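# Swap full sharps bin for empty one, stow full

## Task

Take the full sharps bin out of its wall bracket and put the empty sharps bin from the shelved bench into that bracket. Then place the full bin inside the tote sitting on the cart. The cart and the stool may be moved if needed. At the end the gripper must be open and empty and the robot backed away. If the robot tips over or finishes leaning, the task fails.

## Robot and tools

ROBOT. A Hello Robot Stretch 4 with one arm: an omni-wheel base, a lift running up a mast, an arm that telescopes forward, a three-joint wrist and a two-finger gripper. It stands about 1.6 m tall. The base rim lies within 0.23 m of the base origin. Objects may occasionally get nudged by an outside push.

FRAMES. Base frame: origin on the floor below the base centre, x ahead, y to the left, z up. hand_pose is reported in this frame and marks a point between the open fingertips; its printout may be slightly off. With all wrist joints at 0 the hand axes line up with the base axes. The odometry frame is wherever the base frame was when the scene began.

execute_actions. Argument "actions" is a list holding one action or nothing (empty = just report state and images). Optional "cameras": list from head_camera, head_left_camera, head_right_camera, wrist_camera, all; omitted, null or ["all"] gives every camera, [] gives none. An action contains "base", "joints" or both, plus optional "pace" and "contact_limits"; or it is {"end_of_arm": "enable_torque"} by itself. Motions in one action begin together and may finish at different times.
- base: exactly one key, a relative offset from where the base last measured itself. translate_m: straight drive in metres, positive forward, -2 to 2. strafe_m: sideways in metres, positive left, -2 to 2. rotate_rad: spin in place in radians, positive counter-clockwise seen from above, -3.2 to 3.2.
- joints: absolute targets keyed by name (each optional). lift_m 0 to 1.2 m. arm_m 0 to 0.55 m extension. wrist_yaw_rad -1.134 to 4.276 (0 points ahead, positive turns left, 3.14 folded back, above 3.4 the arm may obstruct). wrist_pitch_rad -1.117 to 4.259 (0 level, 1.57 pointing down). wrist_roll_rad -1.117 to 4.259 (0 keeps fingers level; positive turns clockwise as viewed from behind). gripper_m -0.038 to 0.141, fingertip gap in metres; negative means fingers press together. Done tolerances: lift and arm ±0.004, yaw and roll ±0.02, pitch ±0.05, gripper ±0.004. Targets past a range get clipped and the result notes it; unknown keys or other bad values refuse the whole call with no motion.
- pace: "slow", "default", "fast", "max". Base speeds 0.1/0.3/0.4/0.6 m/s and 1/2/3/4 rad/s; with lift above 0.2 they are further capped, down to 0.3 m/s and 1 rad/s at full height.
- contact_limits: {"arm_m": value} from 0 (gentlest) to 0.75 (firmest), default 0.5; how hard the arm may push before halting.
- end_of_arm "enable_torque" revives any wrist or gripper motor that shut off; it then holds position.
A joint or base left out of an action may still be driving toward an earlier target without the status showing it. If a result reports a stop, later motion, wait and finished_scene calls in the same reply are skipped. Between replies the robot keeps holding the last command.

wait: {"seconds": 0 to 10}; commands nothing, returns state and images.
zoom_image: {"camera": name, "region": [x0, y0, x1, y1]} in pixels of that camera's latest full image, origin top-left, at most 504x504.
finished_scene: {"scene": n} closes the current scene irreversibly; the goal must already hold and remain so. The result reports success and the next task.

CAMERAS. head_camera sits atop the mast looking forward and down (turn the base to aim it). head_left_camera and head_right_camera are fisheyes beside it, angled more steeply, also showing base and arm. wrist_camera looks along the fingers, fingertips near the bottom of its image.

RESULT LINES. lidar_m: 12 distances in metres from the base origin, 30-degree sectors starting straight ahead and going counter-clockwise (4th left, 7th behind, 10th right); "-" means nothing seen or closer than 0.25 m. It spans roughly 0.15 m up to robot height, may miss clear objects, thin legs and much behind. wrist_depth_mm: 7x7 grid of median depths, 100 to 2000 mm, "-" if invalid; the robot body shows up. base_odometry counts wheel turns (slip counts as motion), heading -3.142 to 3.142. If turned_by_wheels and turned_by_imu disagree by over about 0.1 rad, something was hit or wheels slipped, and heading is off by roughly that difference. base_tilt in degrees, forward and right positive, with a fixed bias up to about 1.5. base_status and joint_status: "done"; "off_target" (resting short, possibly still pushing); "contact_stop_at_<key>" (met something; that part goes slack, a slack lift can sag, slack wheels can drift); "limit_stop_at_<name>"; "time_out"; "torque_fault" (wrist motor overloaded and limp until enable_torque). After these, the old target is dropped. "limit_stop_at_tilt" means lean over 6 degrees: lift, arm and wheels go slack and ignore commands until upright. "limit_stop_at_own_body" blocks self-collision; moving away still works, and it tends to occur with pitch below -0.2 combined with roll below -0.4 or above 4. on_its_own lists uncommanded behaviour; "held at" is the held target, not the position. motor_effort: percent of maximum, positive toward larger joint values, peak in brackets; each has a fixed bias and noise. A resting effort outside its normal range suggests pushing or load. Wheel efforts positive mean turning the base right.

GRIPPING. Command gripper_m smaller than the object width; deeper values squeeze harder and pull the item toward the wrist by up to a third of the shortfall, opening pushes it out. Neither reading nor "done" confirms a grasp; a firm grip at commands of 0 or above changes gripper effort visibly. Fingertips jammed on a surface below can be freed by raising the lift. To unfold at scene start, send lift_m 0.4 with wrist_yaw_rad 0.

AVOID. Turning or driving with over 1 kg held and arm_m above 0.2, especially at fast paces; steady pushes or pulls with a high gripper or large contact limit; a level gripper carrying over about 2 kg (torque fault); drops, slams, hard collisions. Shorter robot motion time is better.

Each tool is called after "Emit:" as name([rows], argument=value, ...), one row to a line, values as JSON.

## Session

Emit:
execute_actions(actions=[])

Scene clock: 0.00 s.
base_odometry: x=+0.000 y=+0.000 heading=+0.000 (m, m, rad; odometry frame)
turned_by_wheels: +0.000 (rad since the last result)
turned_by_imu: +0.000 (rad since the last result)
base_tilt: forward=-0.3 right=+0.5 (deg)
lidar_m: 0.90 0.97 1.44 1.80 1.98 2.26 2.13 1.92 2.17 2.01 2.01 0.94
base_status: not commanded
joint_positions: lift_m=+0.258 arm_m=+0.002 wrist_yaw_rad=+3.065 wrist_pitch_rad=+0.007 wrist_roll_rad=+0.019 gripper_m=+0.057
joint_status: not commanded
motor_effort: lift_m=+20 arm_m=-1 wrist_yaw_rad=-1 wrist_pitch_rad=-6 wrist_roll_rad=+0 gripper_m=-1 wheel_0=+1 wheel_1=-1 wheel_2=+1 (%)
hand_pose: x=-0.1079 y=+0.1092 z=+0.4342 quat_wxyz=(+0.038, -0.003, +0.010, +0.999) (m; base frame)
wrist_depth_mm: - 142 - - - - - / - 133 - - - - - / - 131 202 - - - - / 118 144 - - - - - / - - - - - - - / 1537 1618 200 1430 199 1397 1366 / 1042 1060 1078 - 1078 917 976
pictures: head_camera, head_left_camera, head_right_camera, wrist_camera
Images, in order (width x height): head_camera 420x560, head_left_camera 420x672, head_right_camera 420x672, wrist_camera 616x392.

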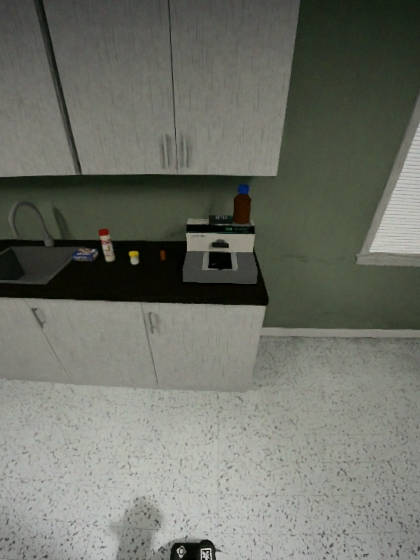

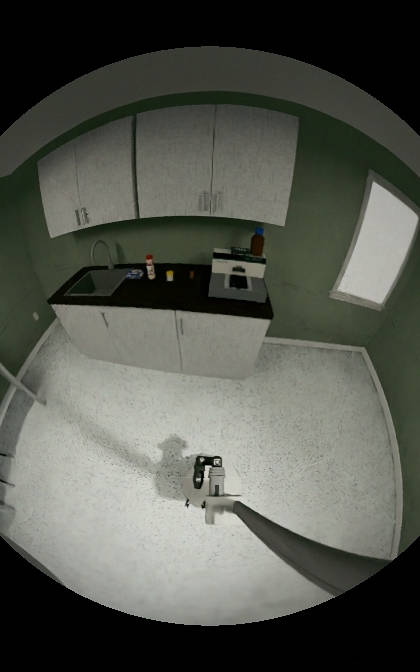

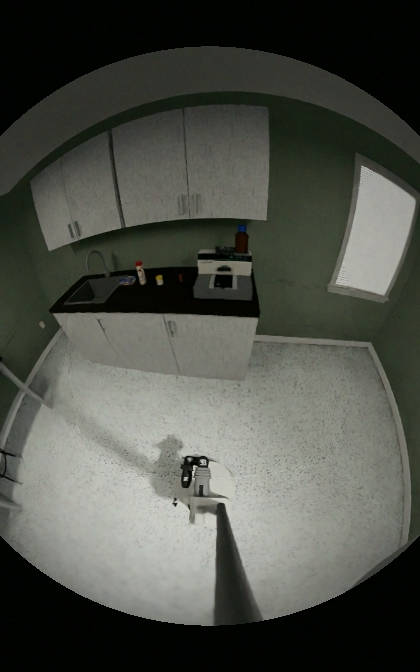

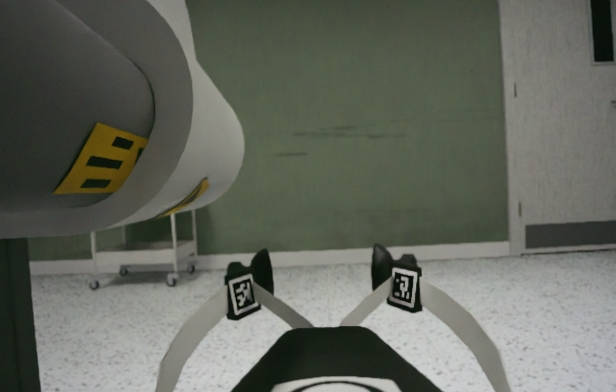

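Emit:
execute_actions([
  {"base":{"rotate_rad":2.2},"joints":{"lift_m":0.6,"wrist_yaw_rad":0}},
], cameras=["head_camera","head_left_camera"])

Scene clock: 2.57 s.
base_odometry: x=+0.000 y=+0.000 heading=+2.199 (m, m, rad; odometry frame)
turned_by_wheels: +2.199 (rad since the last result)
turned_by_imu: +2.204 (rad since the last result)
base_tilt: forward=-0.3 right=+0.6 (deg)
lidar_m: 2.12 2.21 1.89 1.99 2.13 2.02 1.85 0.93 0.91 1.05 1.70 1.84
base_status: done
joint_positions: lift_m=+0.600 arm_m=+0.002 wrist_yaw_rad=+0.000 wrist_pitch_rad=+0.007 wrist_roll_rad=+0.019 gripper_m=+0.057
joint_status: all done
motor_effort: lift_m=+24(24) arm_m=-1(1) wrist_yaw_rad=-2(10) wrist_pitch_rad=-6(6) wrist_roll_rad=+1(2) gripper_m=+0(1) wheel_0=-4(9) wheel_1=-2(9) wheel_2=-1(9) (%)
hand_pose: x=+0.4616 y=-0.0873 z=+0.7758 quat_wxyz=(+1.000, +0.010, +0.004, +0.000) (m; base frame)
wrist_depth_mm: 1756 - - - - - 1983 / 1921 - - - - - 1921 / 1756 - - - - - 1983 / 1808 - - - - - 1983 / 1808 - - - - - - / 1808 - 199 - 200 - 1983 / 1708 1921 1756 - 1808 1618 1661
pictures: head_camera, head_left_camera
Images, in order (width x height): head_camera 420x560, head_left_camera 420x672.

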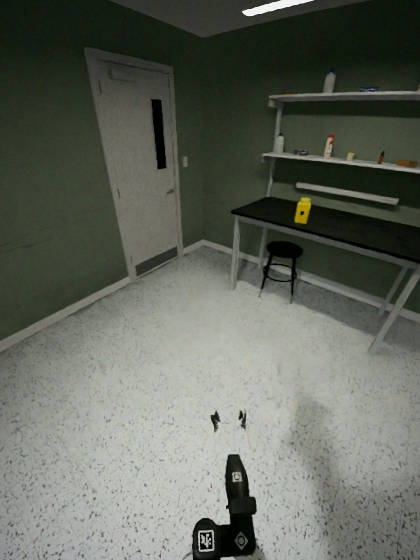

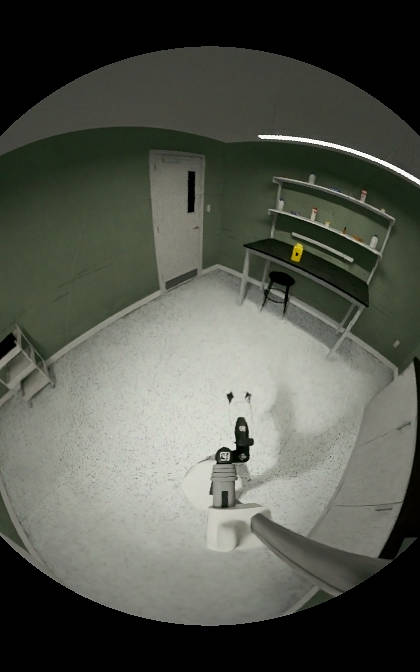

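Emit:
execute_actions([
  {"base":{"rotate_rad":1.9}},
], cameras=["head_camera","head_left_camera"])

Scene clock: 4.90 s.
base_odometry: x=+0.000 y=+0.000 heading=-2.184 (m, m, rad; odometry frame)
turned_by_wheels: +1.900 (rad since the last result)
turned_by_imu: +1.903 (rad since the last result)
base_tilt: forward=-0.2 right=+0.6 (deg)
lidar_m: 2.20 2.02 2.16 1.62 0.91 0.94 1.32 1.85 1.93 2.28 2.20 1.90
base_status: done
joint_positions: lift_m=+0.600 arm_m=+0.002 wrist_yaw_rad=+0.000 wrist_pitch_rad=+0.007 wrist_roll_rad=+0.019 gripper_m=+0.057
joint_status: not commanded
motor_effort: lift_m=+22(24) arm_m=-1(1) wrist_yaw_rad=-1(2) wrist_pitch_rad=-6(6) wrist_roll_rad=-1(0) gripper_m=-2(1) wheel_0=-3(9) wheel_1=-2(9) wheel_2=+0(8) (%)
hand_pose: x=+0.4616 y=-0.0874 z=+0.7759 quat_wxyz=(+1.000, +0.010, +0.004, +0.000) (m; base frame)
wrist_depth_mm: 1618 1808 - - - - 1863 / 1708 1808 1983 - - - 1863 / 1661 1863 - - - - 1863 / 1661 1808 1983 - - - 1756 / 1661 1808 - - - - 1756 / 1661 1756 199 - 198 - 1756 / 1618 1808 1808 - 1756 1618 1618
pictures: head_camera, head_left_camera
Images, in order (width x height): head_camera 420x560, head_left_camera 420x672.

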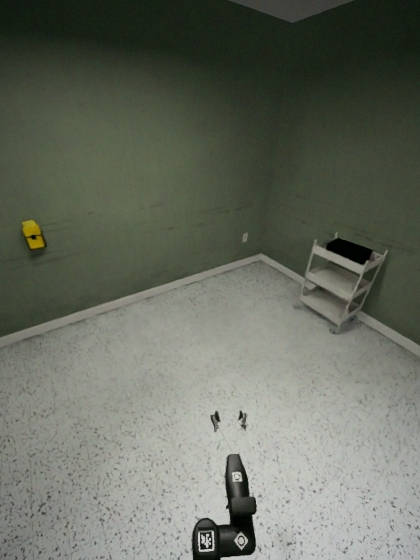

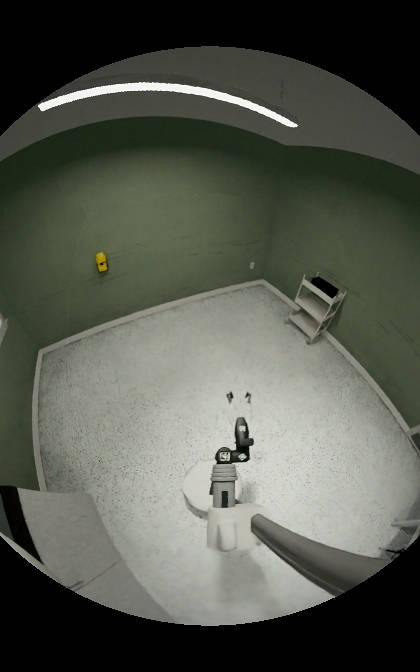

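Emit:
execute_actions([
  {"base":{"rotate_rad":0.68}},
], cameras=[])

Emit:
execute_actions([
  {"base":{"translate_m":1.1},"joints":{"lift_m":0.75,"gripper_m":0.14},"pace":"fast"},
], cameras=[])

Emit:
execute_actions([
  {"base":{"rotate_rad":-0.125}},
], cameras=["head_camera","wrist_camera"])

Scene clock: 6.57 s.
base_odometry: x=+0.000 y=+0.000 heading=-1.504 (m, m, rad; odometry frame)
turned_by_wheels: +0.680 (rad since the last result)
turned_by_imu: +0.681 (rad since the last result)
base_tilt: forward=-0.2 right=+0.6 (deg)
lidar_m: 2.02 1.87 0.92 0.90 1.01 1.60 1.88 2.12 2.23 1.91 1.96 2.12
base_status: done
joint_positions: lift_m=+0.600 arm_m=+0.002 wrist_yaw_rad=+0.000 wrist_pitch_rad=+0.007 wrist_roll_rad=+0.019 gripper_m=+0.057
joint_status: not commanded
motor_effort: lift_m=+22(22) arm_m=-1(1) wrist_yaw_rad=-2(1) wrist_pitch_rad=-6(6) wrist_roll_rad=+0(1) gripper_m=-1(3) wheel_0=-2(8) wheel_1=-1(8) wheel_2=+1(8) (%)
hand_pose: x=+0.4616 y=-0.0874 z=+0.7759 quat_wxyz=(+1.000, +0.010, +0.004, +0.000) (m; base frame)
wrist_depth_mm: 1863 - - 1921 1808 1756 1708 / 1863 - - - 1863 1756 1756 / 1863 - - 1983 1921 1756 1708 / 1921 - - 1921 1921 1808 1661 / 1808 - - 1983 1863 1921 1708 / 1756 - 200 - 198 1708 1708 / 1756 1863 1756 - 1863 1576 1661
pictures: none
No camera images: the call's "cameras" was empty. Leave "cameras" out to get every camera's image.

Scene clock: 10.60 s.
base_odometry: x=+0.074 y=-1.097 heading=-1.504 (m, m, rad; odometry frame)
turned_by_wheels: +0.001 (rad since the last result)
turned_by_imu: +0.001 (rad since the last result)
base_tilt: forward=-0.2 right=+0.6 (deg)
lidar_m: 0.91 1.14 1.35 1.32 1.15 1.31 3.33 2.94 1.98 1.94 1.27 1.03
base_status: done
joint_positions: lift_m=+0.750 arm_m=+0.002 wrist_yaw_rad=+0.000 wrist_pitch_rad=+0.007 wrist_roll_rad=+0.019 gripper_m=+0.140
joint_status: all done
motor_effort: lift_m=+23(25) arm_m=-1(1) wrist_yaw_rad=-1(1) wrist_pitch_rad=-6(6) wrist_roll_rad=+0(0) gripper_m=+2(1) wheel_0=+3(9) wheel_1=+3(9) wheel_2=+1(12) (%)
hand_pose: x=+0.4616 y=-0.0874 z=+0.9259 quat_wxyz=(+1.000, +0.010, +0.004, +0.000) (m; base frame)
wrist_depth_mm: 931 891 842 798 768 741 707 / 946 891 854 809 768 750 715 / 976 904 866 798 768 741 715 / 946 917 842 820 768 750 715 / 976 917 878 831 778 750 723 / 976 917 854 798 778 750 723 / 991 917 866 - 778 759 723
pictures: none
No camera images: the call's "cameras" was empty. Leave "cameras" out to get every camera's image.

Scene clock: 11.40 s.
base_odometry: x=+0.074 y=-1.097 heading=-1.628 (m, m, rad; odometry frame)
turned_by_wheels: -0.125 (rad since the last result)
turned_by_imu: -0.125 (rad since the last result)
base_tilt: forward=-0.1 right=+0.6 (deg)
lidar_m: 0.92 1.08 1.38 1.33 1.17 1.14 3.80 3.27 2.47 1.96 1.40 1.04
base_status: done
joint_positions: lift_m=+0.750 arm_m=+0.002 wrist_yaw_rad=+0.000 wrist_pitch_rad=+0.007 wrist_roll_rad=+0.019 gripper_m=+0.140
joint_status: not commanded
motor_effort: lift_m=+23(23) arm_m=-1(1) wrist_yaw_rad=-1(1) wrist_pitch_rad=-6(6) wrist_roll_rad=+1(2) gripper_m=+1(4) wheel_0=+3(6) wheel_1=+2(7) wheel_2=+1(6) (%)
hand_pose: x=+0.4616 y=-0.0874 z=+0.9259 quat_wxyz=(+1.000, +0.010, +0.004, +0.000) (m; base frame)
wrist_depth_mm: 842 831 809 798 788 778 750 / 842 831 831 798 778 778 768 / 854 842 831 798 798 788 768 / 854 842 831 798 788 788 778 / 854 842 842 809 809 778 768 / 878 854 831 820 809 788 798 / 866 842 842 - 809 788 788
pictures: head_camera, wrist_camera
Images, in order (width x height): head_camera 420x560, wrist_camera 616x392.

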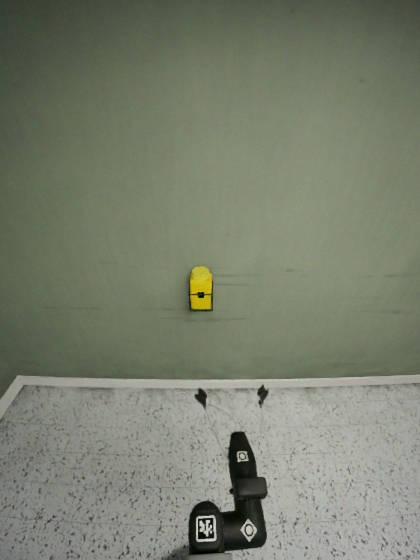

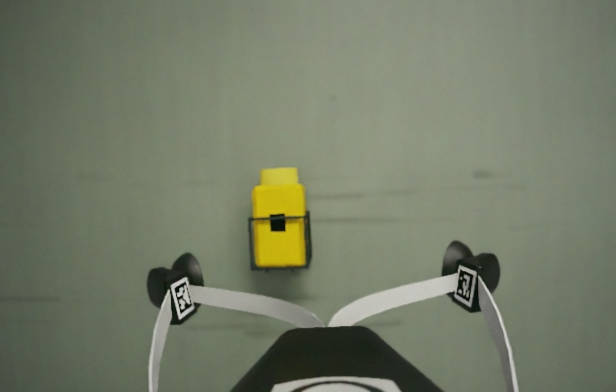

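Emit:
execute_actions([
  {"base":{"strafe_m":0.13},"joints":{"wrist_yaw_rad":-0.075,"wrist_pitch_rad":-0.03,"arm_m":0.3,"lift_m":0.76}},
], cameras=["head_camera","wrist_camera"])

Scene clock: 13.73 s.
base_odometry: x=+0.203 y=-1.105 heading=-1.628 (m, m, rad; odometry frame)
turned_by_wheels: +0.000 (rad since the last result)
turned_by_imu: +0.000 (rad since the last result)
base_tilt: forward=-0.2 right=+0.5 (deg)
lidar_m: 0.92 1.10 1.22 1.18 1.14 1.07 3.32 3.31 2.61 2.08 1.42 1.06
base_status: done
joint_positions: lift_m=+0.760 arm_m=+0.299 wrist_yaw_rad=-0.075 wrist_pitch_rad=-0.028 wrist_roll_rad=+0.019 gripper_m=+0.140
joint_status: all done
motor_effort: lift_m=+23(22) arm_m=+6(6) wrist_yaw_rad=+0(2) wrist_pitch_rad=-6(10) wrist_roll_rad=+1(0) gripper_m=+1(2) wheel_0=-1(10) wheel_1=+0(11) wheel_2=+0(0) (%)
hand_pose: x=+0.7510 y=-0.1087 z=+0.9460 quat_wxyz=(+0.999, +0.009, -0.014, -0.037) (m; base frame)
wrist_depth_mm: 521 525 521 521 521 525 521 / 525 525 521 517 521 521 521 / 517 525 517 521 521 521 525 / 521 521 517 436 525 530 517 / 521 521 517 418 521 525 521 / 525 521 517 418 421 525 517 / 517 525 517 - 525 521 521
pictures: head_camera, wrist_camera
Images, in order (width x height): head_camera 420x560, wrist_camera 616x392.

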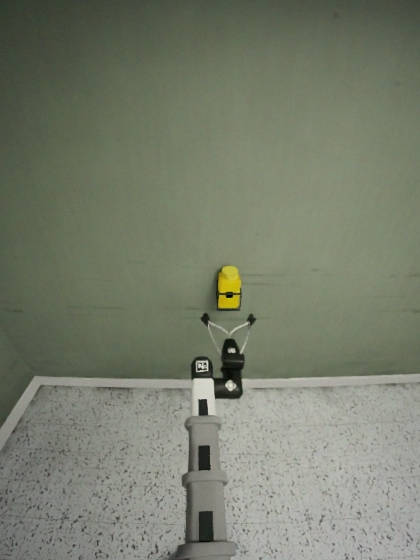

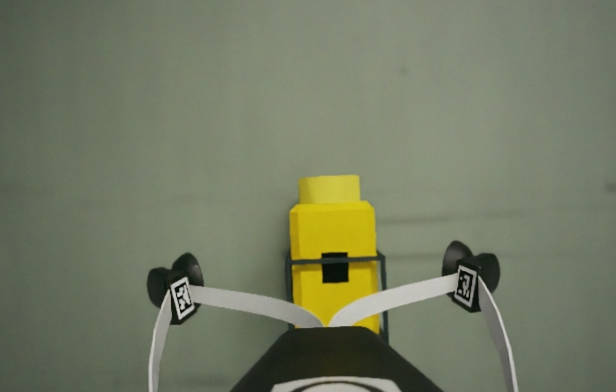

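Emit:
execute_actions([
  {"base":{"strafe_m":-0.021},"joints":{"arm_m":0.46}},
], cameras=["wrist_camera"])

Scene clock: 15.50 s.
base_odometry: x=+0.182 y=-1.104 heading=-1.628 (m, m, rad; odometry frame)
turned_by_wheels: +0.000 (rad since the last result)
turned_by_imu: +0.000 (rad since the last result)
base_tilt: forward=-0.2 right=+0.6 (deg)
lidar_m: 0.92 1.10 1.24 1.21 1.16 1.06 3.35 3.30 2.57 2.07 1.43 1.06
base_status: done
joint_positions: lift_m=+0.760 arm_m=+0.459 wrist_yaw_rad=-0.075 wrist_pitch_rad=-0.028 wrist_roll_rad=+0.019 gripper_m=+0.140
joint_status: all done
motor_effort: lift_m=+23(23) arm_m=+5(8) wrist_yaw_rad=-1(0) wrist_pitch_rad=-6(6) wrist_roll_rad=+1(2) gripper_m=-3(4) wheel_0=+1(10) wheel_1=+0(10) wheel_2=+0(1) (%)
hand_pose: x=+0.9110 y=-0.1088 z=+0.9460 quat_wxyz=(+0.999, +0.009, -0.014, -0.037) (m; base frame)
wrist_depth_mm: 355 357 362 359 357 359 355 / 357 357 357 359 359 359 359 / 357 359 357 357 357 359 359 / 357 355 359 265 359 357 355 / 357 357 357 253 264 357 359 / 357 355 357 254 246 355 359 / 355 357 355 - 355 357 355
pictures: wrist_camera
Images, in order (width x height): wrist_camera 616x392.

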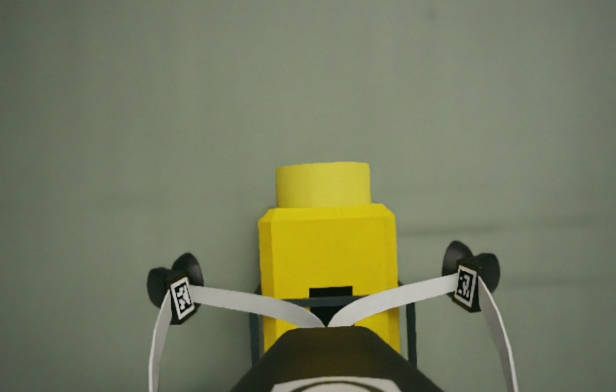

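Emit:
execute_actions([
  {"base":{"strafe_m":-0.005},"joints":{"arm_m":0.54,"lift_m":0.765}},
], cameras=["wrist_camera","head_camera"])

Emit:
execute_actions([
  {"joints":{"gripper_m":0.04}},
], cameras=["wrist_camera"])

Emit:
execute_actions([
  {"joints":{"lift_m":0.80},"pace":"slow"},
], cameras=["wrist_camera","head_camera"])

Scene clock: 16.87 s.
base_odometry: x=+0.177 y=-1.103 heading=-1.628 (m, m, rad; odometry frame)
turned_by_wheels: +0.000 (rad since the last result)
turned_by_imu: +0.000 (rad since the last result)
base_tilt: forward=-0.2 right=+0.6 (deg)
lidar_m: 0.94 1.09 1.25 1.22 1.14 1.07 3.34 3.30 2.58 2.05 1.42 1.05
base_status: done
joint_positions: lift_m=+0.765 arm_m=+0.539 wrist_yaw_rad=-0.076 wrist_pitch_rad=-0.028 wrist_roll_rad=+0.019 gripper_m=+0.140
joint_status: all done
motor_effort: lift_m=+23(24) arm_m=+6(5) wrist_yaw_rad=+1(2) wrist_pitch_rad=-6(6) wrist_roll_rad=+1(1) gripper_m=-5(2) wheel_0=-1(9) wheel_1=+2(7) wheel_2=+0(0) (%)
hand_pose: x=+0.9908 y=-0.1090 z=+0.9510 quat_wxyz=(+0.999, +0.009, -0.014, -0.038) (m; base frame)
wrist_depth_mm: 277 277 277 278 278 278 281 / 276 279 278 278 277 277 277 / 276 277 277 277 277 278 276 / 277 277 277 188 278 278 278 / 277 278 276 179 178 277 278 / 276 277 200 178 178 277 277 / 277 277 277 - 166 278 279
pictures: head_camera, wrist_camera
Images, in order (width x height): head_camera 420x560, wrist_camera 616x392.

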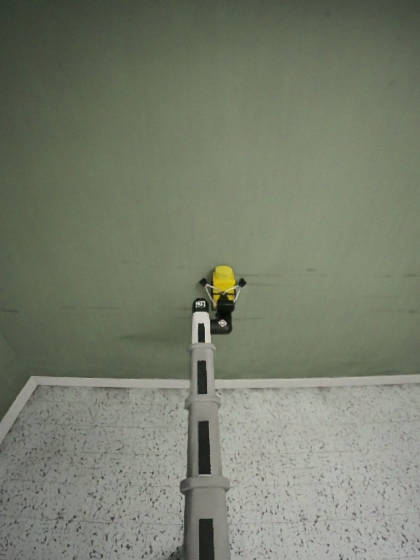

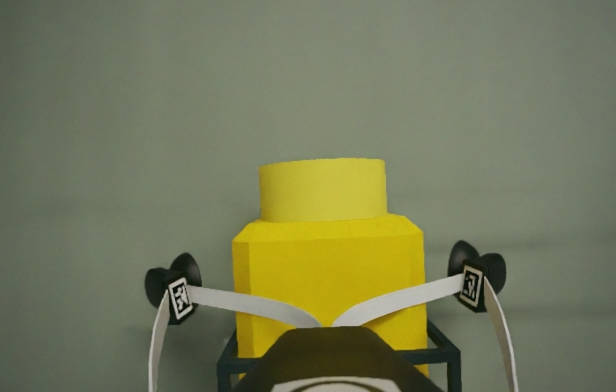

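Scene clock: 18.87 s.
base_odometry: x=+0.177 y=-1.103 heading=-1.628 (m, m, rad; odometry frame)
turned_by_wheels: +0.000 (rad since the last result)
turned_by_imu: +0.000 (rad since the last result)
base_tilt: forward=-0.1 right=+0.6 (deg)
lidar_m: 0.93 1.09 1.26 1.22 1.14 1.05 3.35 3.29 2.57 2.07 1.40 1.07
base_status: not commanded
joint_positions: lift_m=+0.765 arm_m=+0.540 wrist_yaw_rad=-0.073 wrist_pitch_rad=-0.030 wrist_roll_rad=+0.019 gripper_m=+0.040
joint_status: all done
motor_effort: lift_m=+23(23) arm_m=+1(6) wrist_yaw_rad=-5(8) wrist_pitch_rad=+2(5) wrist_roll_rad=+3(2) gripper_m=-24(22) wheel_0=-2(2) wheel_1=+0(2) wheel_2=+0(0) (%)
hand_pose: x=+0.9919 y=-0.1083 z=+0.9518 quat_wxyz=(+0.999, +0.009, -0.016, -0.036) (m; base frame)
wrist_depth_mm: 277 277 277 276 276 276 278 / 276 276 277 276 276 278 278 / 274 276 276 276 276 277 277 / 276 274 276 170 276 276 277 / 277 274 274 163 166 274 276 / 274 276 181 165 165 181 274 / 273 274 274 - 166 274 274
pictures: wrist_camera
Images, in order (width x height): wrist_camera 616x392.

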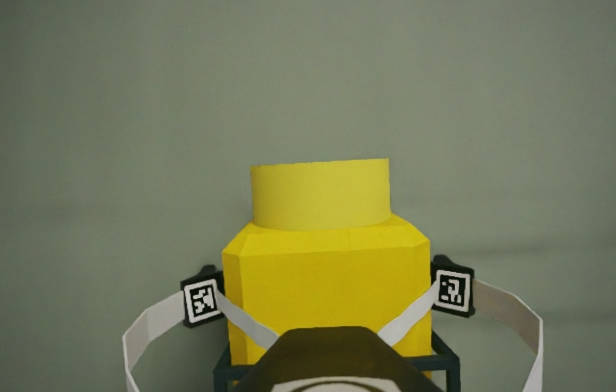

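Scene clock: 20.00 s.
base_odometry: x=+0.177 y=-1.103 heading=-1.628 (m, m, rad; odometry frame)
turned_by_wheels: +0.000 (rad since the last result)
turned_by_imu: +0.000 (rad since the last result)
base_tilt: forward=-0.2 right=+0.6 (deg)
lidar_m: 0.94 1.08 1.27 1.21 1.14 1.07 3.35 3.32 2.57 2.06 1.43 1.06
base_status: not commanded
joint_positions: lift_m=+0.800 arm_m=+0.540 wrist_yaw_rad=-0.077 wrist_pitch_rad=-0.024 wrist_roll_rad=+0.019 gripper_m=+0.040
joint_status: all done
motor_effort: lift_m=+25(26) arm_m=+1(1) wrist_yaw_rad=+4(6) wrist_pitch_rad=-18(18) wrist_roll_rad=-2(4) gripper_m=-17(22) wheel_0=-2(2) wheel_1=+1(0) wheel_2=+0(0) (%)
hand_pose: x=+0.9916 y=-0.1092 z=+0.9846 quat_wxyz=(+0.999, +0.009, -0.012, -0.038) (m; base frame)
wrist_depth_mm: 276 274 276 276 277 277 277 / 274 277 278 277 276 274 277 / 274 274 276 274 278 278 276 / 276 276 274 169 277 276 277 / 274 276 276 163 165 276 276 / 274 274 181 164 164 182 277 / 276 274 274 - 169 278 278
pictures: head_camera, wrist_camera
Images, in order (width x height): head_camera 420x560, wrist_camera 616x392.

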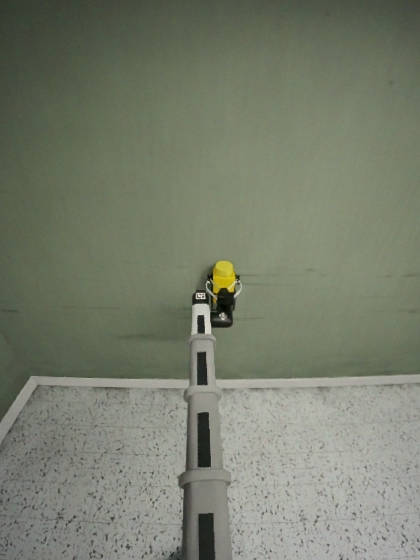

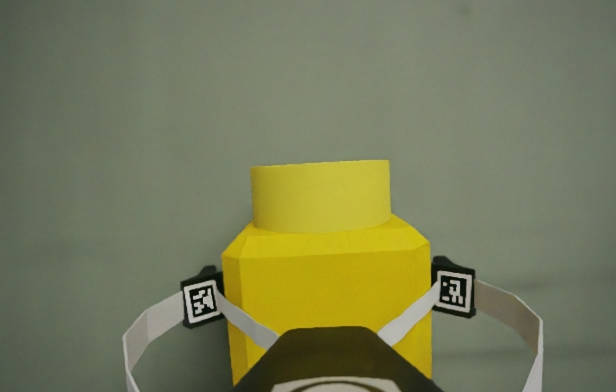

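Emit:
execute_actions([
  {"joints":{"lift_m":0.9,"arm_m":0.547},"pace":"slow"},
], cameras=[])

Emit:
execute_actions([
  {"joints":{"lift_m":1.0,"arm_m":0.05}},
], cameras=["wrist_camera"])

Emit:
execute_actions([
  {"base":{"rotate_rad":-1.571}},
], cameras=[])

Emit:
execute_actions([
  {"base":{"translate_m":1.2}},
])

Scene clock: 21.90 s.
base_odometry: x=+0.177 y=-1.103 heading=-1.628 (m, m, rad; odometry frame)
turned_by_wheels: +0.000 (rad since the last result)
turned_by_imu: +0.000 (rad since the last result)
base_tilt: forward=-0.1 right=+0.6 (deg)
lidar_m: 0.93 1.08 1.27 1.22 1.13 1.06 3.34 3.32 2.57 2.04 1.40 1.06
base_status: not commanded
joint_positions: lift_m=+0.900 arm_m=+0.546 wrist_yaw_rad=-0.075 wrist_pitch_rad=-0.023 wrist_roll_rad=+0.019 gripper_m=+0.040
joint_status: all done
motor_effort: lift_m=+25(28) arm_m=+6(7) wrist_yaw_rad=-1(4) wrist_pitch_rad=-19(20) wrist_roll_rad=+3(0) gripper_m=-18(16) wheel_0=-2(2) wheel_1=+0(0) wheel_2=+0(0) (%)
hand_pose: x=+0.9979 y=-0.1088 z=+1.0846 quat_wxyz=(+0.999, +0.009, -0.012, -0.037) (m; base frame)
wrist_depth_mm: 270 268 270 270 270 271 268 / 270 268 268 270 268 271 271 / 268 268 270 268 271 268 271 / 270 270 270 170 270 268 271 / 270 270 270 163 164 271 270 / 270 270 181 164 164 181 270 / 270 271 272 - 170 271 271
pictures: none
No camera images: the call's "cameras" was empty. Leave "cameras" out to get every camera's image.

Scene clock: 24.43 s.
base_odometry: x=+0.177 y=-1.103 heading=-1.628 (m, m, rad; odometry frame)
turned_by_wheels: +0.000 (rad since the last result)
turned_by_imu: +0.000 (rad since the last result)
base_tilt: forward=-0.2 right=+0.6 (deg)
lidar_m: 0.43 1.09 1.25 1.21 1.16 1.07 3.36 3.30 2.57 2.06 1.44 0.47
base_status: not commanded
joint_positions: lift_m=+1.000 arm_m=+0.051 wrist_yaw_rad=-0.075 wrist_pitch_rad=-0.024 wrist_roll_rad=+0.019 gripper_m=+0.040
joint_status: all done
motor_effort: lift_m=+25(27) arm_m=-6(6) wrist_yaw_rad=+0(1) wrist_pitch_rad=-18(19) wrist_roll_rad=+1(2) gripper_m=-17(15) wheel_0=-2(2) wheel_1=+0(0) wheel_2=+0(0) (%)
hand_pose: x=+0.5029 y=-0.1088 z=+1.1846 quat_wxyz=(+0.999, +0.009, -0.012, -0.037) (m; base frame)
wrist_depth_mm: 778 778 768 759 768 778 768 / 778 768 778 768 778 788 798 / 768 768 768 768 778 778 788 / 768 768 768 170 768 768 768 / 768 778 759 163 165 778 759 / 768 759 181 164 164 181 778 / 768 768 788 - 170 788 778
pictures: wrist_camera
Images, in order (width x height): wrist_camera 616x392.

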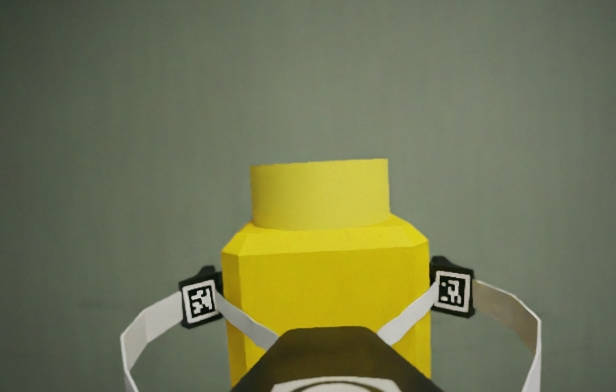

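Scene clock: 26.70 s.
base_odometry: x=+0.177 y=-1.103 heading=+3.085 (m, m, rad; odometry frame)
turned_by_wheels: -1.570 (rad since the last result)
turned_by_imu: -1.573 (rad since the last result)
base_tilt: forward=-0.2 right=+0.6 (deg)
lidar_m: 0.43 1.44 1.07 0.92 1.08 1.25 1.23 1.18 1.08 2.93 3.11 0.45
base_status: done
joint_positions: lift_m=+1.000 arm_m=+0.051 wrist_yaw_rad=-0.075 wrist_pitch_rad=-0.024 wrist_roll_rad=+0.019 gripper_m=+0.040
joint_status: not commanded
motor_effort: lift_m=+25(25) arm_m=-6(6) wrist_yaw_rad=+0(3) wrist_pitch_rad=-18(18) wrist_roll_rad=+2(1) gripper_m=-15(19) wheel_0=+4(9) wheel_1=+3(9) wheel_2=+2(7) (%)
hand_pose: x=+0.5029 y=-0.1088 z=+1.1847 quat_wxyz=(+0.999, +0.009, -0.012, -0.037) (m; base frame)
wrist_depth_mm: 1661 - - - - - - / 1661 - - - - - - / 1708 - - - - - - / 1661 - - 170 - - - / 1618 - - 164 165 - - / 1618 - 181 164 164 181 - / 1576 - - - 170 - -
pictures: none
No camera images: the call's "cameras" was empty. Leave "cameras" out to get every camera's image.

Scene clock: 32.17 s.
base_odometry: x=-1.021 y=-1.036 heading=+3.085 (m, m, rad; odometry frame)
turned_by_wheels: +0.001 (rad since the last result)
turned_by_imu: +0.001 (rad since the last result)
base_tilt: forward=-0.2 right=+0.6 (deg)
lidar_m: 0.45 1.35 1.02 0.98 1.05 1.40 2.46 2.08 2.76 2.98 1.77 0.47
base_status: done
joint_positions: lift_m=+1.000 arm_m=+0.051 wrist_yaw_rad=-0.075 wrist_pitch_rad=-0.024 wrist_roll_rad=+0.019 gripper_m=+0.040
joint_status: not commanded
motor_effort: lift_m=+25(24) arm_m=-5(6) wrist_yaw_rad=-1(0) wrist_pitch_rad=-18(18) wrist_roll_rad=-1(1) gripper_m=-15(17) wheel_0=+3(8) wheel_1=+2(8) wheel_2=+2(9) (%)
hand_pose: x=+0.5029 y=-0.1088 z=+1.1847 quat_wxyz=(+0.999, +0.009, -0.012, -0.037) (m; base frame)
wrist_depth_mm: 1008 1042 1025 1042 1042 1025 1042 / 1025 1042 1042 1060 1042 1025 1008 / 1025 1025 1025 1025 1025 1042 1025 / 1025 1042 1060 171 1060 1025 1060 / 1025 1042 1042 163 165 1042 1025 / 1008 1025 181 164 164 181 1060 / 1060 1042 1025 - 169 1042 1042
pictures: head_camera, head_left_camera, head_right_camera, wrist_camera
Images, in order (width x height): head_camera 420x560, head_left_camera 420x672, head_right_camera 420x672, wrist_camera 616x392.

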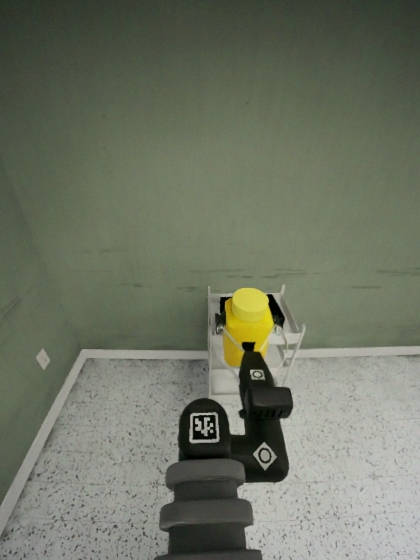

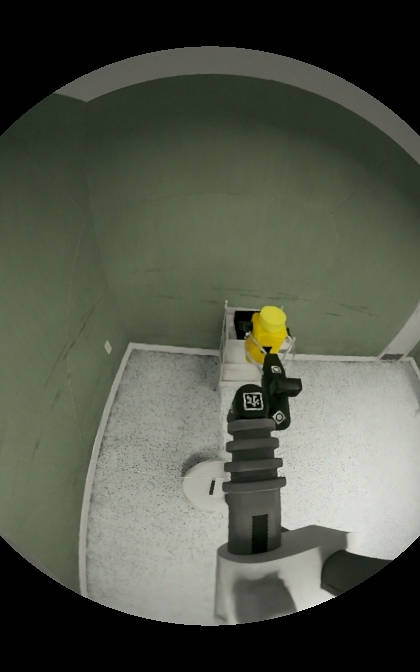

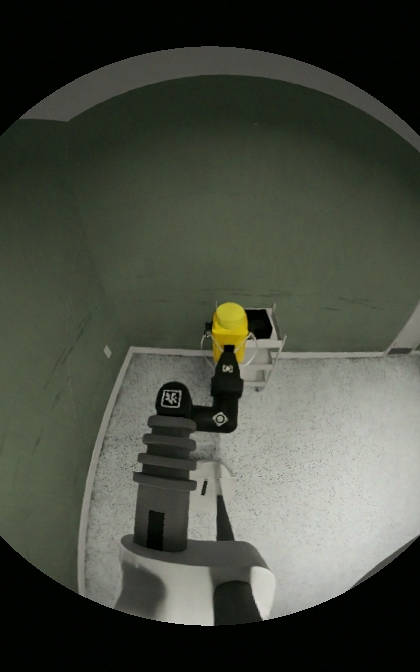

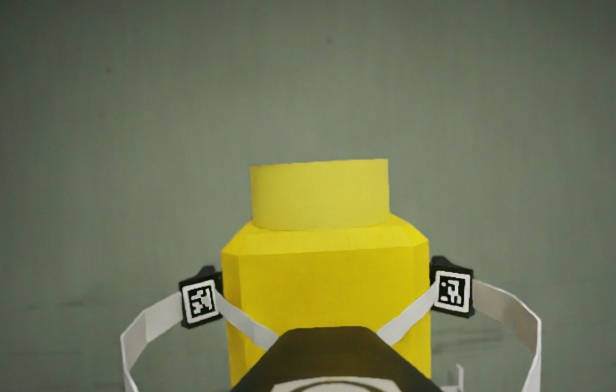

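Cart is low; centre about y=-0.22.

Emit:
execute_actions([
  {"base":{"strafe_m":-0.13},"joints":{"lift_m":0.65}},
], cameras=["wrist_camera","head_camera"])

Emit:
zoom_image(camera="head_camera", region=[130,240,330,440])

Scene clock: 34.73 s.
base_odometry: x=-1.013 y=-0.906 heading=+3.085 (m, m, rad; odometry frame)
turned_by_wheels: +0.000 (rad since the last result)
turned_by_imu: +0.000 (rad since the last result)
base_tilt: forward=-0.2 right=+0.7 (deg)
lidar_m: 0.45 1.36 1.15 1.11 1.17 1.54 2.46 1.99 2.76 2.85 1.77 0.46
base_status: done
joint_positions: lift_m=+0.650 arm_m=+0.051 wrist_yaw_rad=-0.075 wrist_pitch_rad=-0.024 wrist_roll_rad=+0.019 gripper_m=+0.040
joint_status: all done
motor_effort: lift_m=+19(25) arm_m=-5(5) wrist_yaw_rad=-1(0) wrist_pitch_rad=-18(18) wrist_roll_rad=+3(3) gripper_m=-19(18) wheel_0=+1(12) wheel_1=+0(10) wheel_2=+0(2) (%)
hand_pose: x=+0.5029 y=-0.1088 z=+0.8352 quat_wxyz=(+0.999, +0.009, -0.012, -0.037) (m; base frame)
wrist_depth_mm: 1008 1008 1060 1025 1042 1008 1042 / 1025 1042 1042 1042 1042 1042 1042 / 1025 1025 1008 1042 1042 1025 1042 / 1042 1008 1025 170 1060 1042 1060 / 1025 1008 1042 163 165 1060 1025 / 1042 1042 181 164 165 182 1025 / 1042 1042 580 - 169 1042 1025
pictures: head_camera, wrist_camera
Images, in order (width x height): head_camera 420x560, wrist_camera 616x392.

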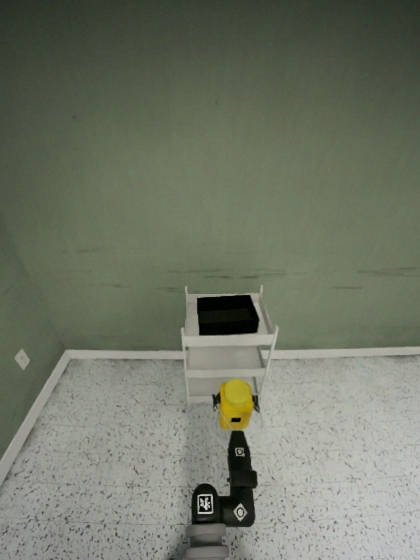

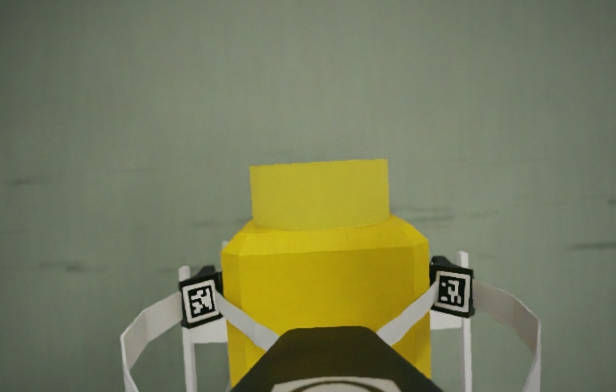

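Region (130, 240, 330, 440) of head_camera's 420x560 image, scaled by 2.520, with more detail than that image has.

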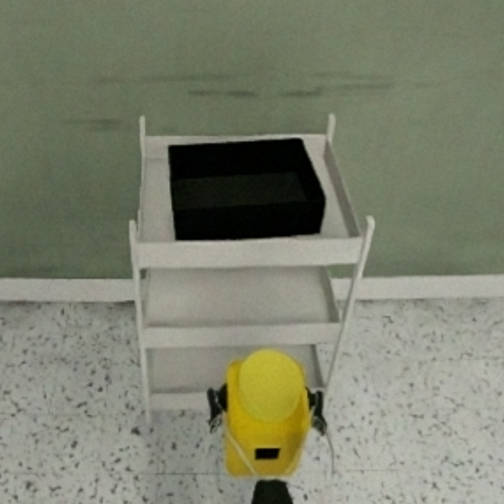

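Emit:
execute_actions([
  {"base":{"translate_m":0.3},"joints":{"lift_m":0.78}},
], cameras=[])

Emit:
execute_actions([
  {"joints":{"arm_m":0.29}},
], cameras=[])

Emit:
execute_actions([
  {"joints":{"lift_m":0.7},"pace":"slow"},
])

Emit:
zoom_image(camera="head_right_camera", region=[130,270,330,470])

Scene clock: 37.47 s.
base_odometry: x=-1.313 y=-0.889 heading=+3.086 (m, m, rad; odometry frame)
turned_by_wheels: +0.001 (rad since the last result)
turned_by_imu: +0.001 (rad since the last result)
base_tilt: forward=-0.2 right=+0.6 (deg)
lidar_m: 0.43 1.03 1.13 1.11 1.16 1.62 2.67 2.33 2.97 2.87 1.35 0.47
base_status: done
joint_positions: lift_m=+0.780 arm_m=+0.051 wrist_yaw_rad=-0.075 wrist_pitch_rad=-0.024 wrist_roll_rad=+0.019 gripper_m=+0.040
joint_status: all done
motor_effort: lift_m=+25(25) arm_m=-5(5) wrist_yaw_rad=-2(1) wrist_pitch_rad=-17(18) wrist_roll_rad=+1(2) gripper_m=-19(17) wheel_0=+5(8) wheel_1=+3(8) wheel_2=+1(9) (%)
hand_pose: x=+0.5029 y=-0.1087 z=+0.9647 quat_wxyz=(+0.999, +0.009, -0.012, -0.037) (m; base frame)
wrist_depth_mm: 723 723 723 723 723 715 723 / 715 723 723 732 715 723 723 / 715 715 715 715 723 732 723 / 723 715 715 170 723 723 732 / 723 723 723 163 165 723 723 / 715 723 181 164 165 181 732 / 715 715 609 - 169 715 732
pictures: none
No camera images: the call's "cameras" was empty. Leave "cameras" out to get every camera's image.

Scene clock: 39.30 s.
base_odometry: x=-1.313 y=-0.889 heading=+3.086 (m, m, rad; odometry frame)
turned_by_wheels: +0.000 (rad since the last result)
turned_by_imu: +0.000 (rad since the last result)
base_tilt: forward=-0.1 right=+0.6 (deg)
lidar_m: 0.52 1.01 1.16 1.09 1.17 1.64 2.67 2.32 2.99 2.86 1.36 0.56
base_status: not commanded
joint_positions: lift_m=+0.780 arm_m=+0.289 wrist_yaw_rad=-0.075 wrist_pitch_rad=-0.024 wrist_roll_rad=+0.019 gripper_m=+0.040
joint_status: all done
motor_effort: lift_m=+25(25) arm_m=+6(4) wrist_yaw_rad=-2(1) wrist_pitch_rad=-17(17) wrist_roll_rad=+2(3) gripper_m=-15(20) wheel_0=+4(5) wheel_1=+3(3) wheel_2=+1(1) (%)
hand_pose: x=+0.7410 y=-0.1087 z=+0.9647 quat_wxyz=(+0.999, +0.009, -0.012, -0.037) (m; base frame)
wrist_depth_mm: 477 477 477 480 480 477 484 / 477 473 477 480 477 480 480 / 473 477 480 480 480 480 477 / 473 477 484 170 480 480 480 / 477 480 488 163 165 480 488 / 477 473 181 164 165 181 484 / 484 477 477 - 170 480 480
pictures: none
No camera images: the call's "cameras" was empty. Leave "cameras" out to get every camera's image.

Scene clock: 40.83 s.
base_odometry: x=-1.313 y=-0.889 heading=+3.086 (m, m, rad; odometry frame)
turned_by_wheels: +0.000 (rad since the last result)
turned_by_imu: +0.000 (rad since the last result)
base_tilt: forward=-0.2 right=+0.6 (deg)
lidar_m: 0.53 1.03 1.14 1.10 1.17 1.63 2.67 2.29 2.98 2.88 1.36 0.57
base_status: not commanded
joint_positions: lift_m=+0.700 arm_m=+0.289 wrist_yaw_rad=-0.075 wrist_pitch_rad=-0.024 wrist_roll_rad=+0.019 gripper_m=+0.040
joint_status: all done
motor_effort: lift_m=+19(24) arm_m=+6(6) wrist_yaw_rad=-2(1) wrist_pitch_rad=-17(17) wrist_roll_rad=+2(2) gripper_m=-20(16) wheel_0=+5(5) wheel_1=+3(3) wheel_2=+1(1) (%)
hand_pose: x=+0.7410 y=-0.1087 z=+0.8852 quat_wxyz=(+0.999, +0.009, -0.012, -0.037) (m; base frame)
wrist_depth_mm: 473 473 484 480 484 480 484 / 473 480 477 477 477 484 480 / 477 477 477 473 473 480 477 / 477 473 477 170 484 480 477 / 480 480 477 163 165 480 477 / 480 480 181 164 164 181 484 / 477 480 477 - 169 480 480
pictures: head_camera, head_left_camera, head_right_camera, wrist_camera
Images, in order (width x height): head_camera 420x560, head_left_camera 420x672, head_right_camera 420x672, wrist_camera 616x392.

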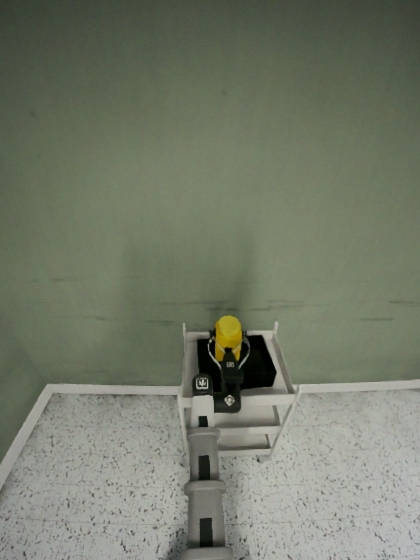

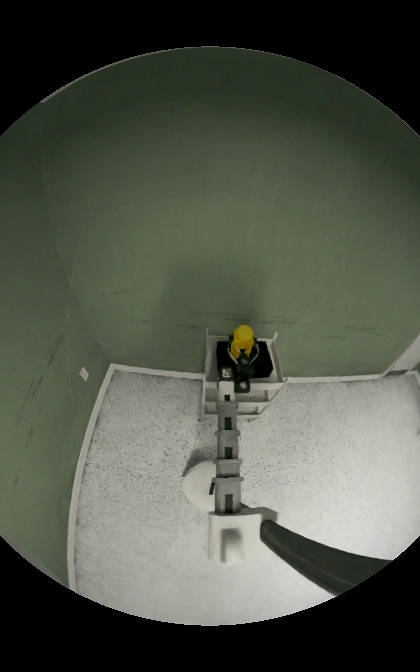

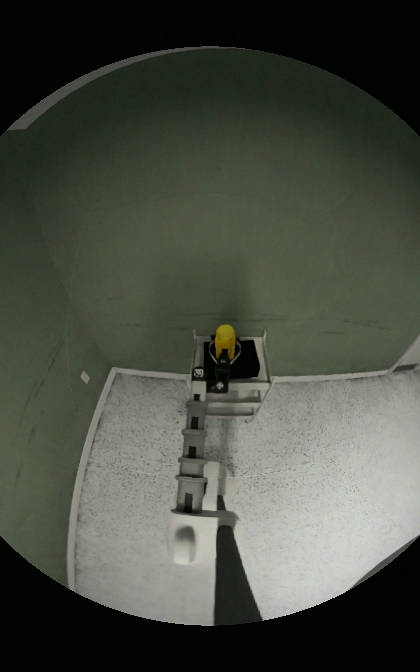

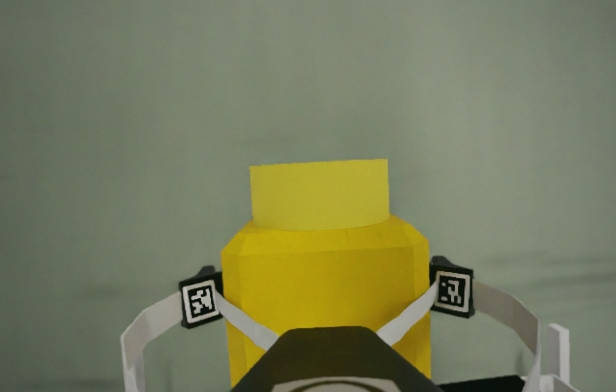

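Region (130, 270, 330, 470) of head_right_camera's 420x672 image, scaled by 2.520, with more detail than that image has.

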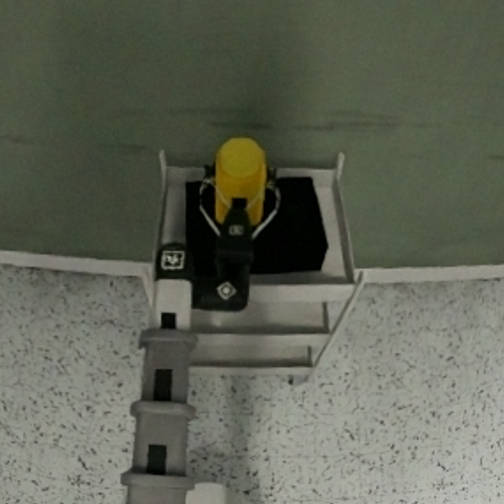

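Emit:
execute_actions([
  {"joints":{"lift_m":0.635},"pace":"slow"},
], cameras=["wrist_camera"])

Emit:
execute_actions([
  {"joints":{"lift_m":0.615},"pace":"slow"},
], cameras=["wrist_camera"])

Scene clock: 42.40 s.
base_odometry: x=-1.313 y=-0.889 heading=+3.086 (m, m, rad; odometry frame)
turned_by_wheels: +0.000 (rad since the last result)
turned_by_imu: +0.000 (rad since the last result)
base_tilt: forward=-0.2 right=+0.7 (deg)
lidar_m: 0.52 1.04 1.14 1.10 1.16 1.63 2.67 2.32 2.97 2.87 1.35 0.57
base_status: not commanded
joint_positions: lift_m=+0.635 arm_m=+0.289 wrist_yaw_rad=-0.075 wrist_pitch_rad=-0.024 wrist_roll_rad=+0.019 gripper_m=+0.040
joint_status: all done
motor_effort: lift_m=+18(21) arm_m=+6(6) wrist_yaw_rad=-1(0) wrist_pitch_rad=-17(17) wrist_roll_rad=+3(1) gripper_m=-17(16) wheel_0=+5(5) wheel_1=+3(3) wheel_2=+1(1) (%)
hand_pose: x=+0.7410 y=-0.1087 z=+0.8202 quat_wxyz=(+0.999, +0.009, -0.012, -0.037) (m; base frame)
wrist_depth_mm: 477 473 480 477 477 477 477 / 469 477 480 477 477 480 480 / 473 477 477 477 480 480 484 / 480 480 477 170 480 477 480 / 473 473 477 163 166 477 484 / 480 477 181 164 165 181 436 / 477 291 291 - 170 319 268
pictures: wrist_camera
Images, in order (width x height): wrist_camera 616x392.

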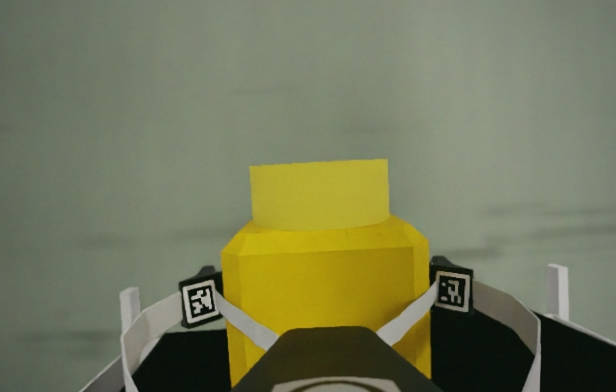

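Scene clock: 43.33 s.
base_odometry: x=-1.313 y=-0.889 heading=+3.086 (m, m, rad; odometry frame)
turned_by_wheels: +0.000 (rad since the last result)
turned_by_imu: +0.000 (rad since the last result)
base_tilt: forward=-0.2 right=+0.6 (deg)
lidar_m: 0.53 1.05 1.15 1.09 1.17 1.66 2.68 2.31 2.96 2.89 1.35 0.56
base_status: not commanded
joint_positions: lift_m=+0.615 arm_m=+0.289 wrist_yaw_rad=-0.075 wrist_pitch_rad=-0.024 wrist_roll_rad=+0.019 gripper_m=+0.040
joint_status: all done
motor_effort: lift_m=+19(21) arm_m=+5(5) wrist_yaw_rad=-1(1) wrist_pitch_rad=-17(17) wrist_roll_rad=+0(2) gripper_m=-14(17) wheel_0=+5(4) wheel_1=+3(2) wheel_2=+1(1) (%)
hand_pose: x=+0.7410 y=-0.1087 z=+0.8002 quat_wxyz=(+0.999, +0.009, -0.012, -0.037) (m; base frame)
wrist_depth_mm: 473 477 473 484 480 488 484 / 469 480 477 477 480 480 480 / 477 477 480 473 477 480 477 / 477 477 477 170 480 480 480 / 473 477 477 163 165 477 480 / 477 473 181 164 164 181 281 / 477 265 291 - 169 317 268
pictures: wrist_camera
Images, in order (width x height): wrist_camera 616x392.

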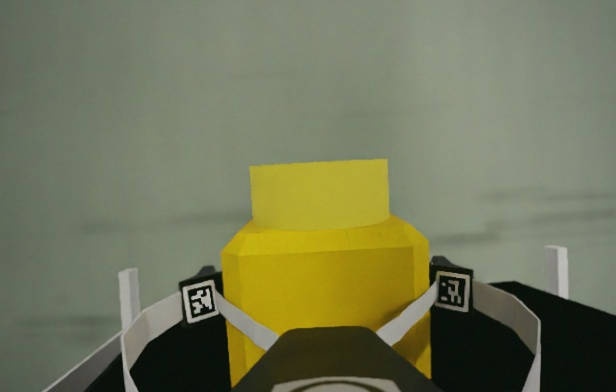

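Emit:
execute_actions([
  {"joints":{"lift_m":0.603},"pace":"slow"},
], cameras=["wrist_camera"])

Scene clock: 44.27 s.
base_odometry: x=-1.313 y=-0.889 heading=+3.086 (m, m, rad; odometry frame)
turned_by_wheels: +0.000 (rad since the last result)
turned_by_imu: +0.000 (rad since the last result)
base_tilt: forward=-0.2 right=+0.6 (deg)
lidar_m: 0.53 1.03 1.15 1.09 1.17 1.65 2.67 2.33 2.97 2.88 1.34 0.57
base_status: not commanded
joint_positions: lift_m=+0.603 arm_m=+0.289 wrist_yaw_rad=-0.075 wrist_pitch_rad=-0.031 wrist_roll_rad=+0.019 gripper_m=+0.040
joint_status: all done
motor_effort: lift_m=+15(21) arm_m=+6(6) wrist_yaw_rad=+0(1) wrist_pitch_rad=+4(18) wrist_roll_rad=+0(1) gripper_m=-16(18) wheel_0=+5(5) wheel_1=+3(3) wheel_2=+1(1) (%)
hand_pose: x=+0.7409 y=-0.1087 z=+0.7906 quat_wxyz=(+0.999, +0.009, -0.016, -0.037) (m; base frame)
wrist_depth_mm: 484 477 484 484 484 484 484 / 477 480 477 477 484 484 480 / 477 477 480 477 484 480 480 / 477 473 480 171 477 480 480 / 473 477 477 163 164 473 484 / 480 473 181 164 164 181 281 / 477 239 291 - 169 315 268
pictures: wrist_camera
Images, in order (width x height): wrist_camera 616x392.

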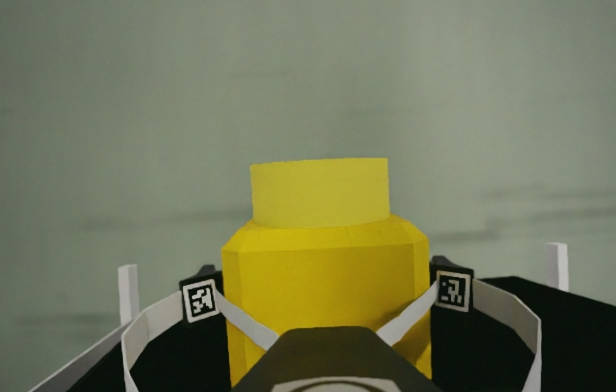

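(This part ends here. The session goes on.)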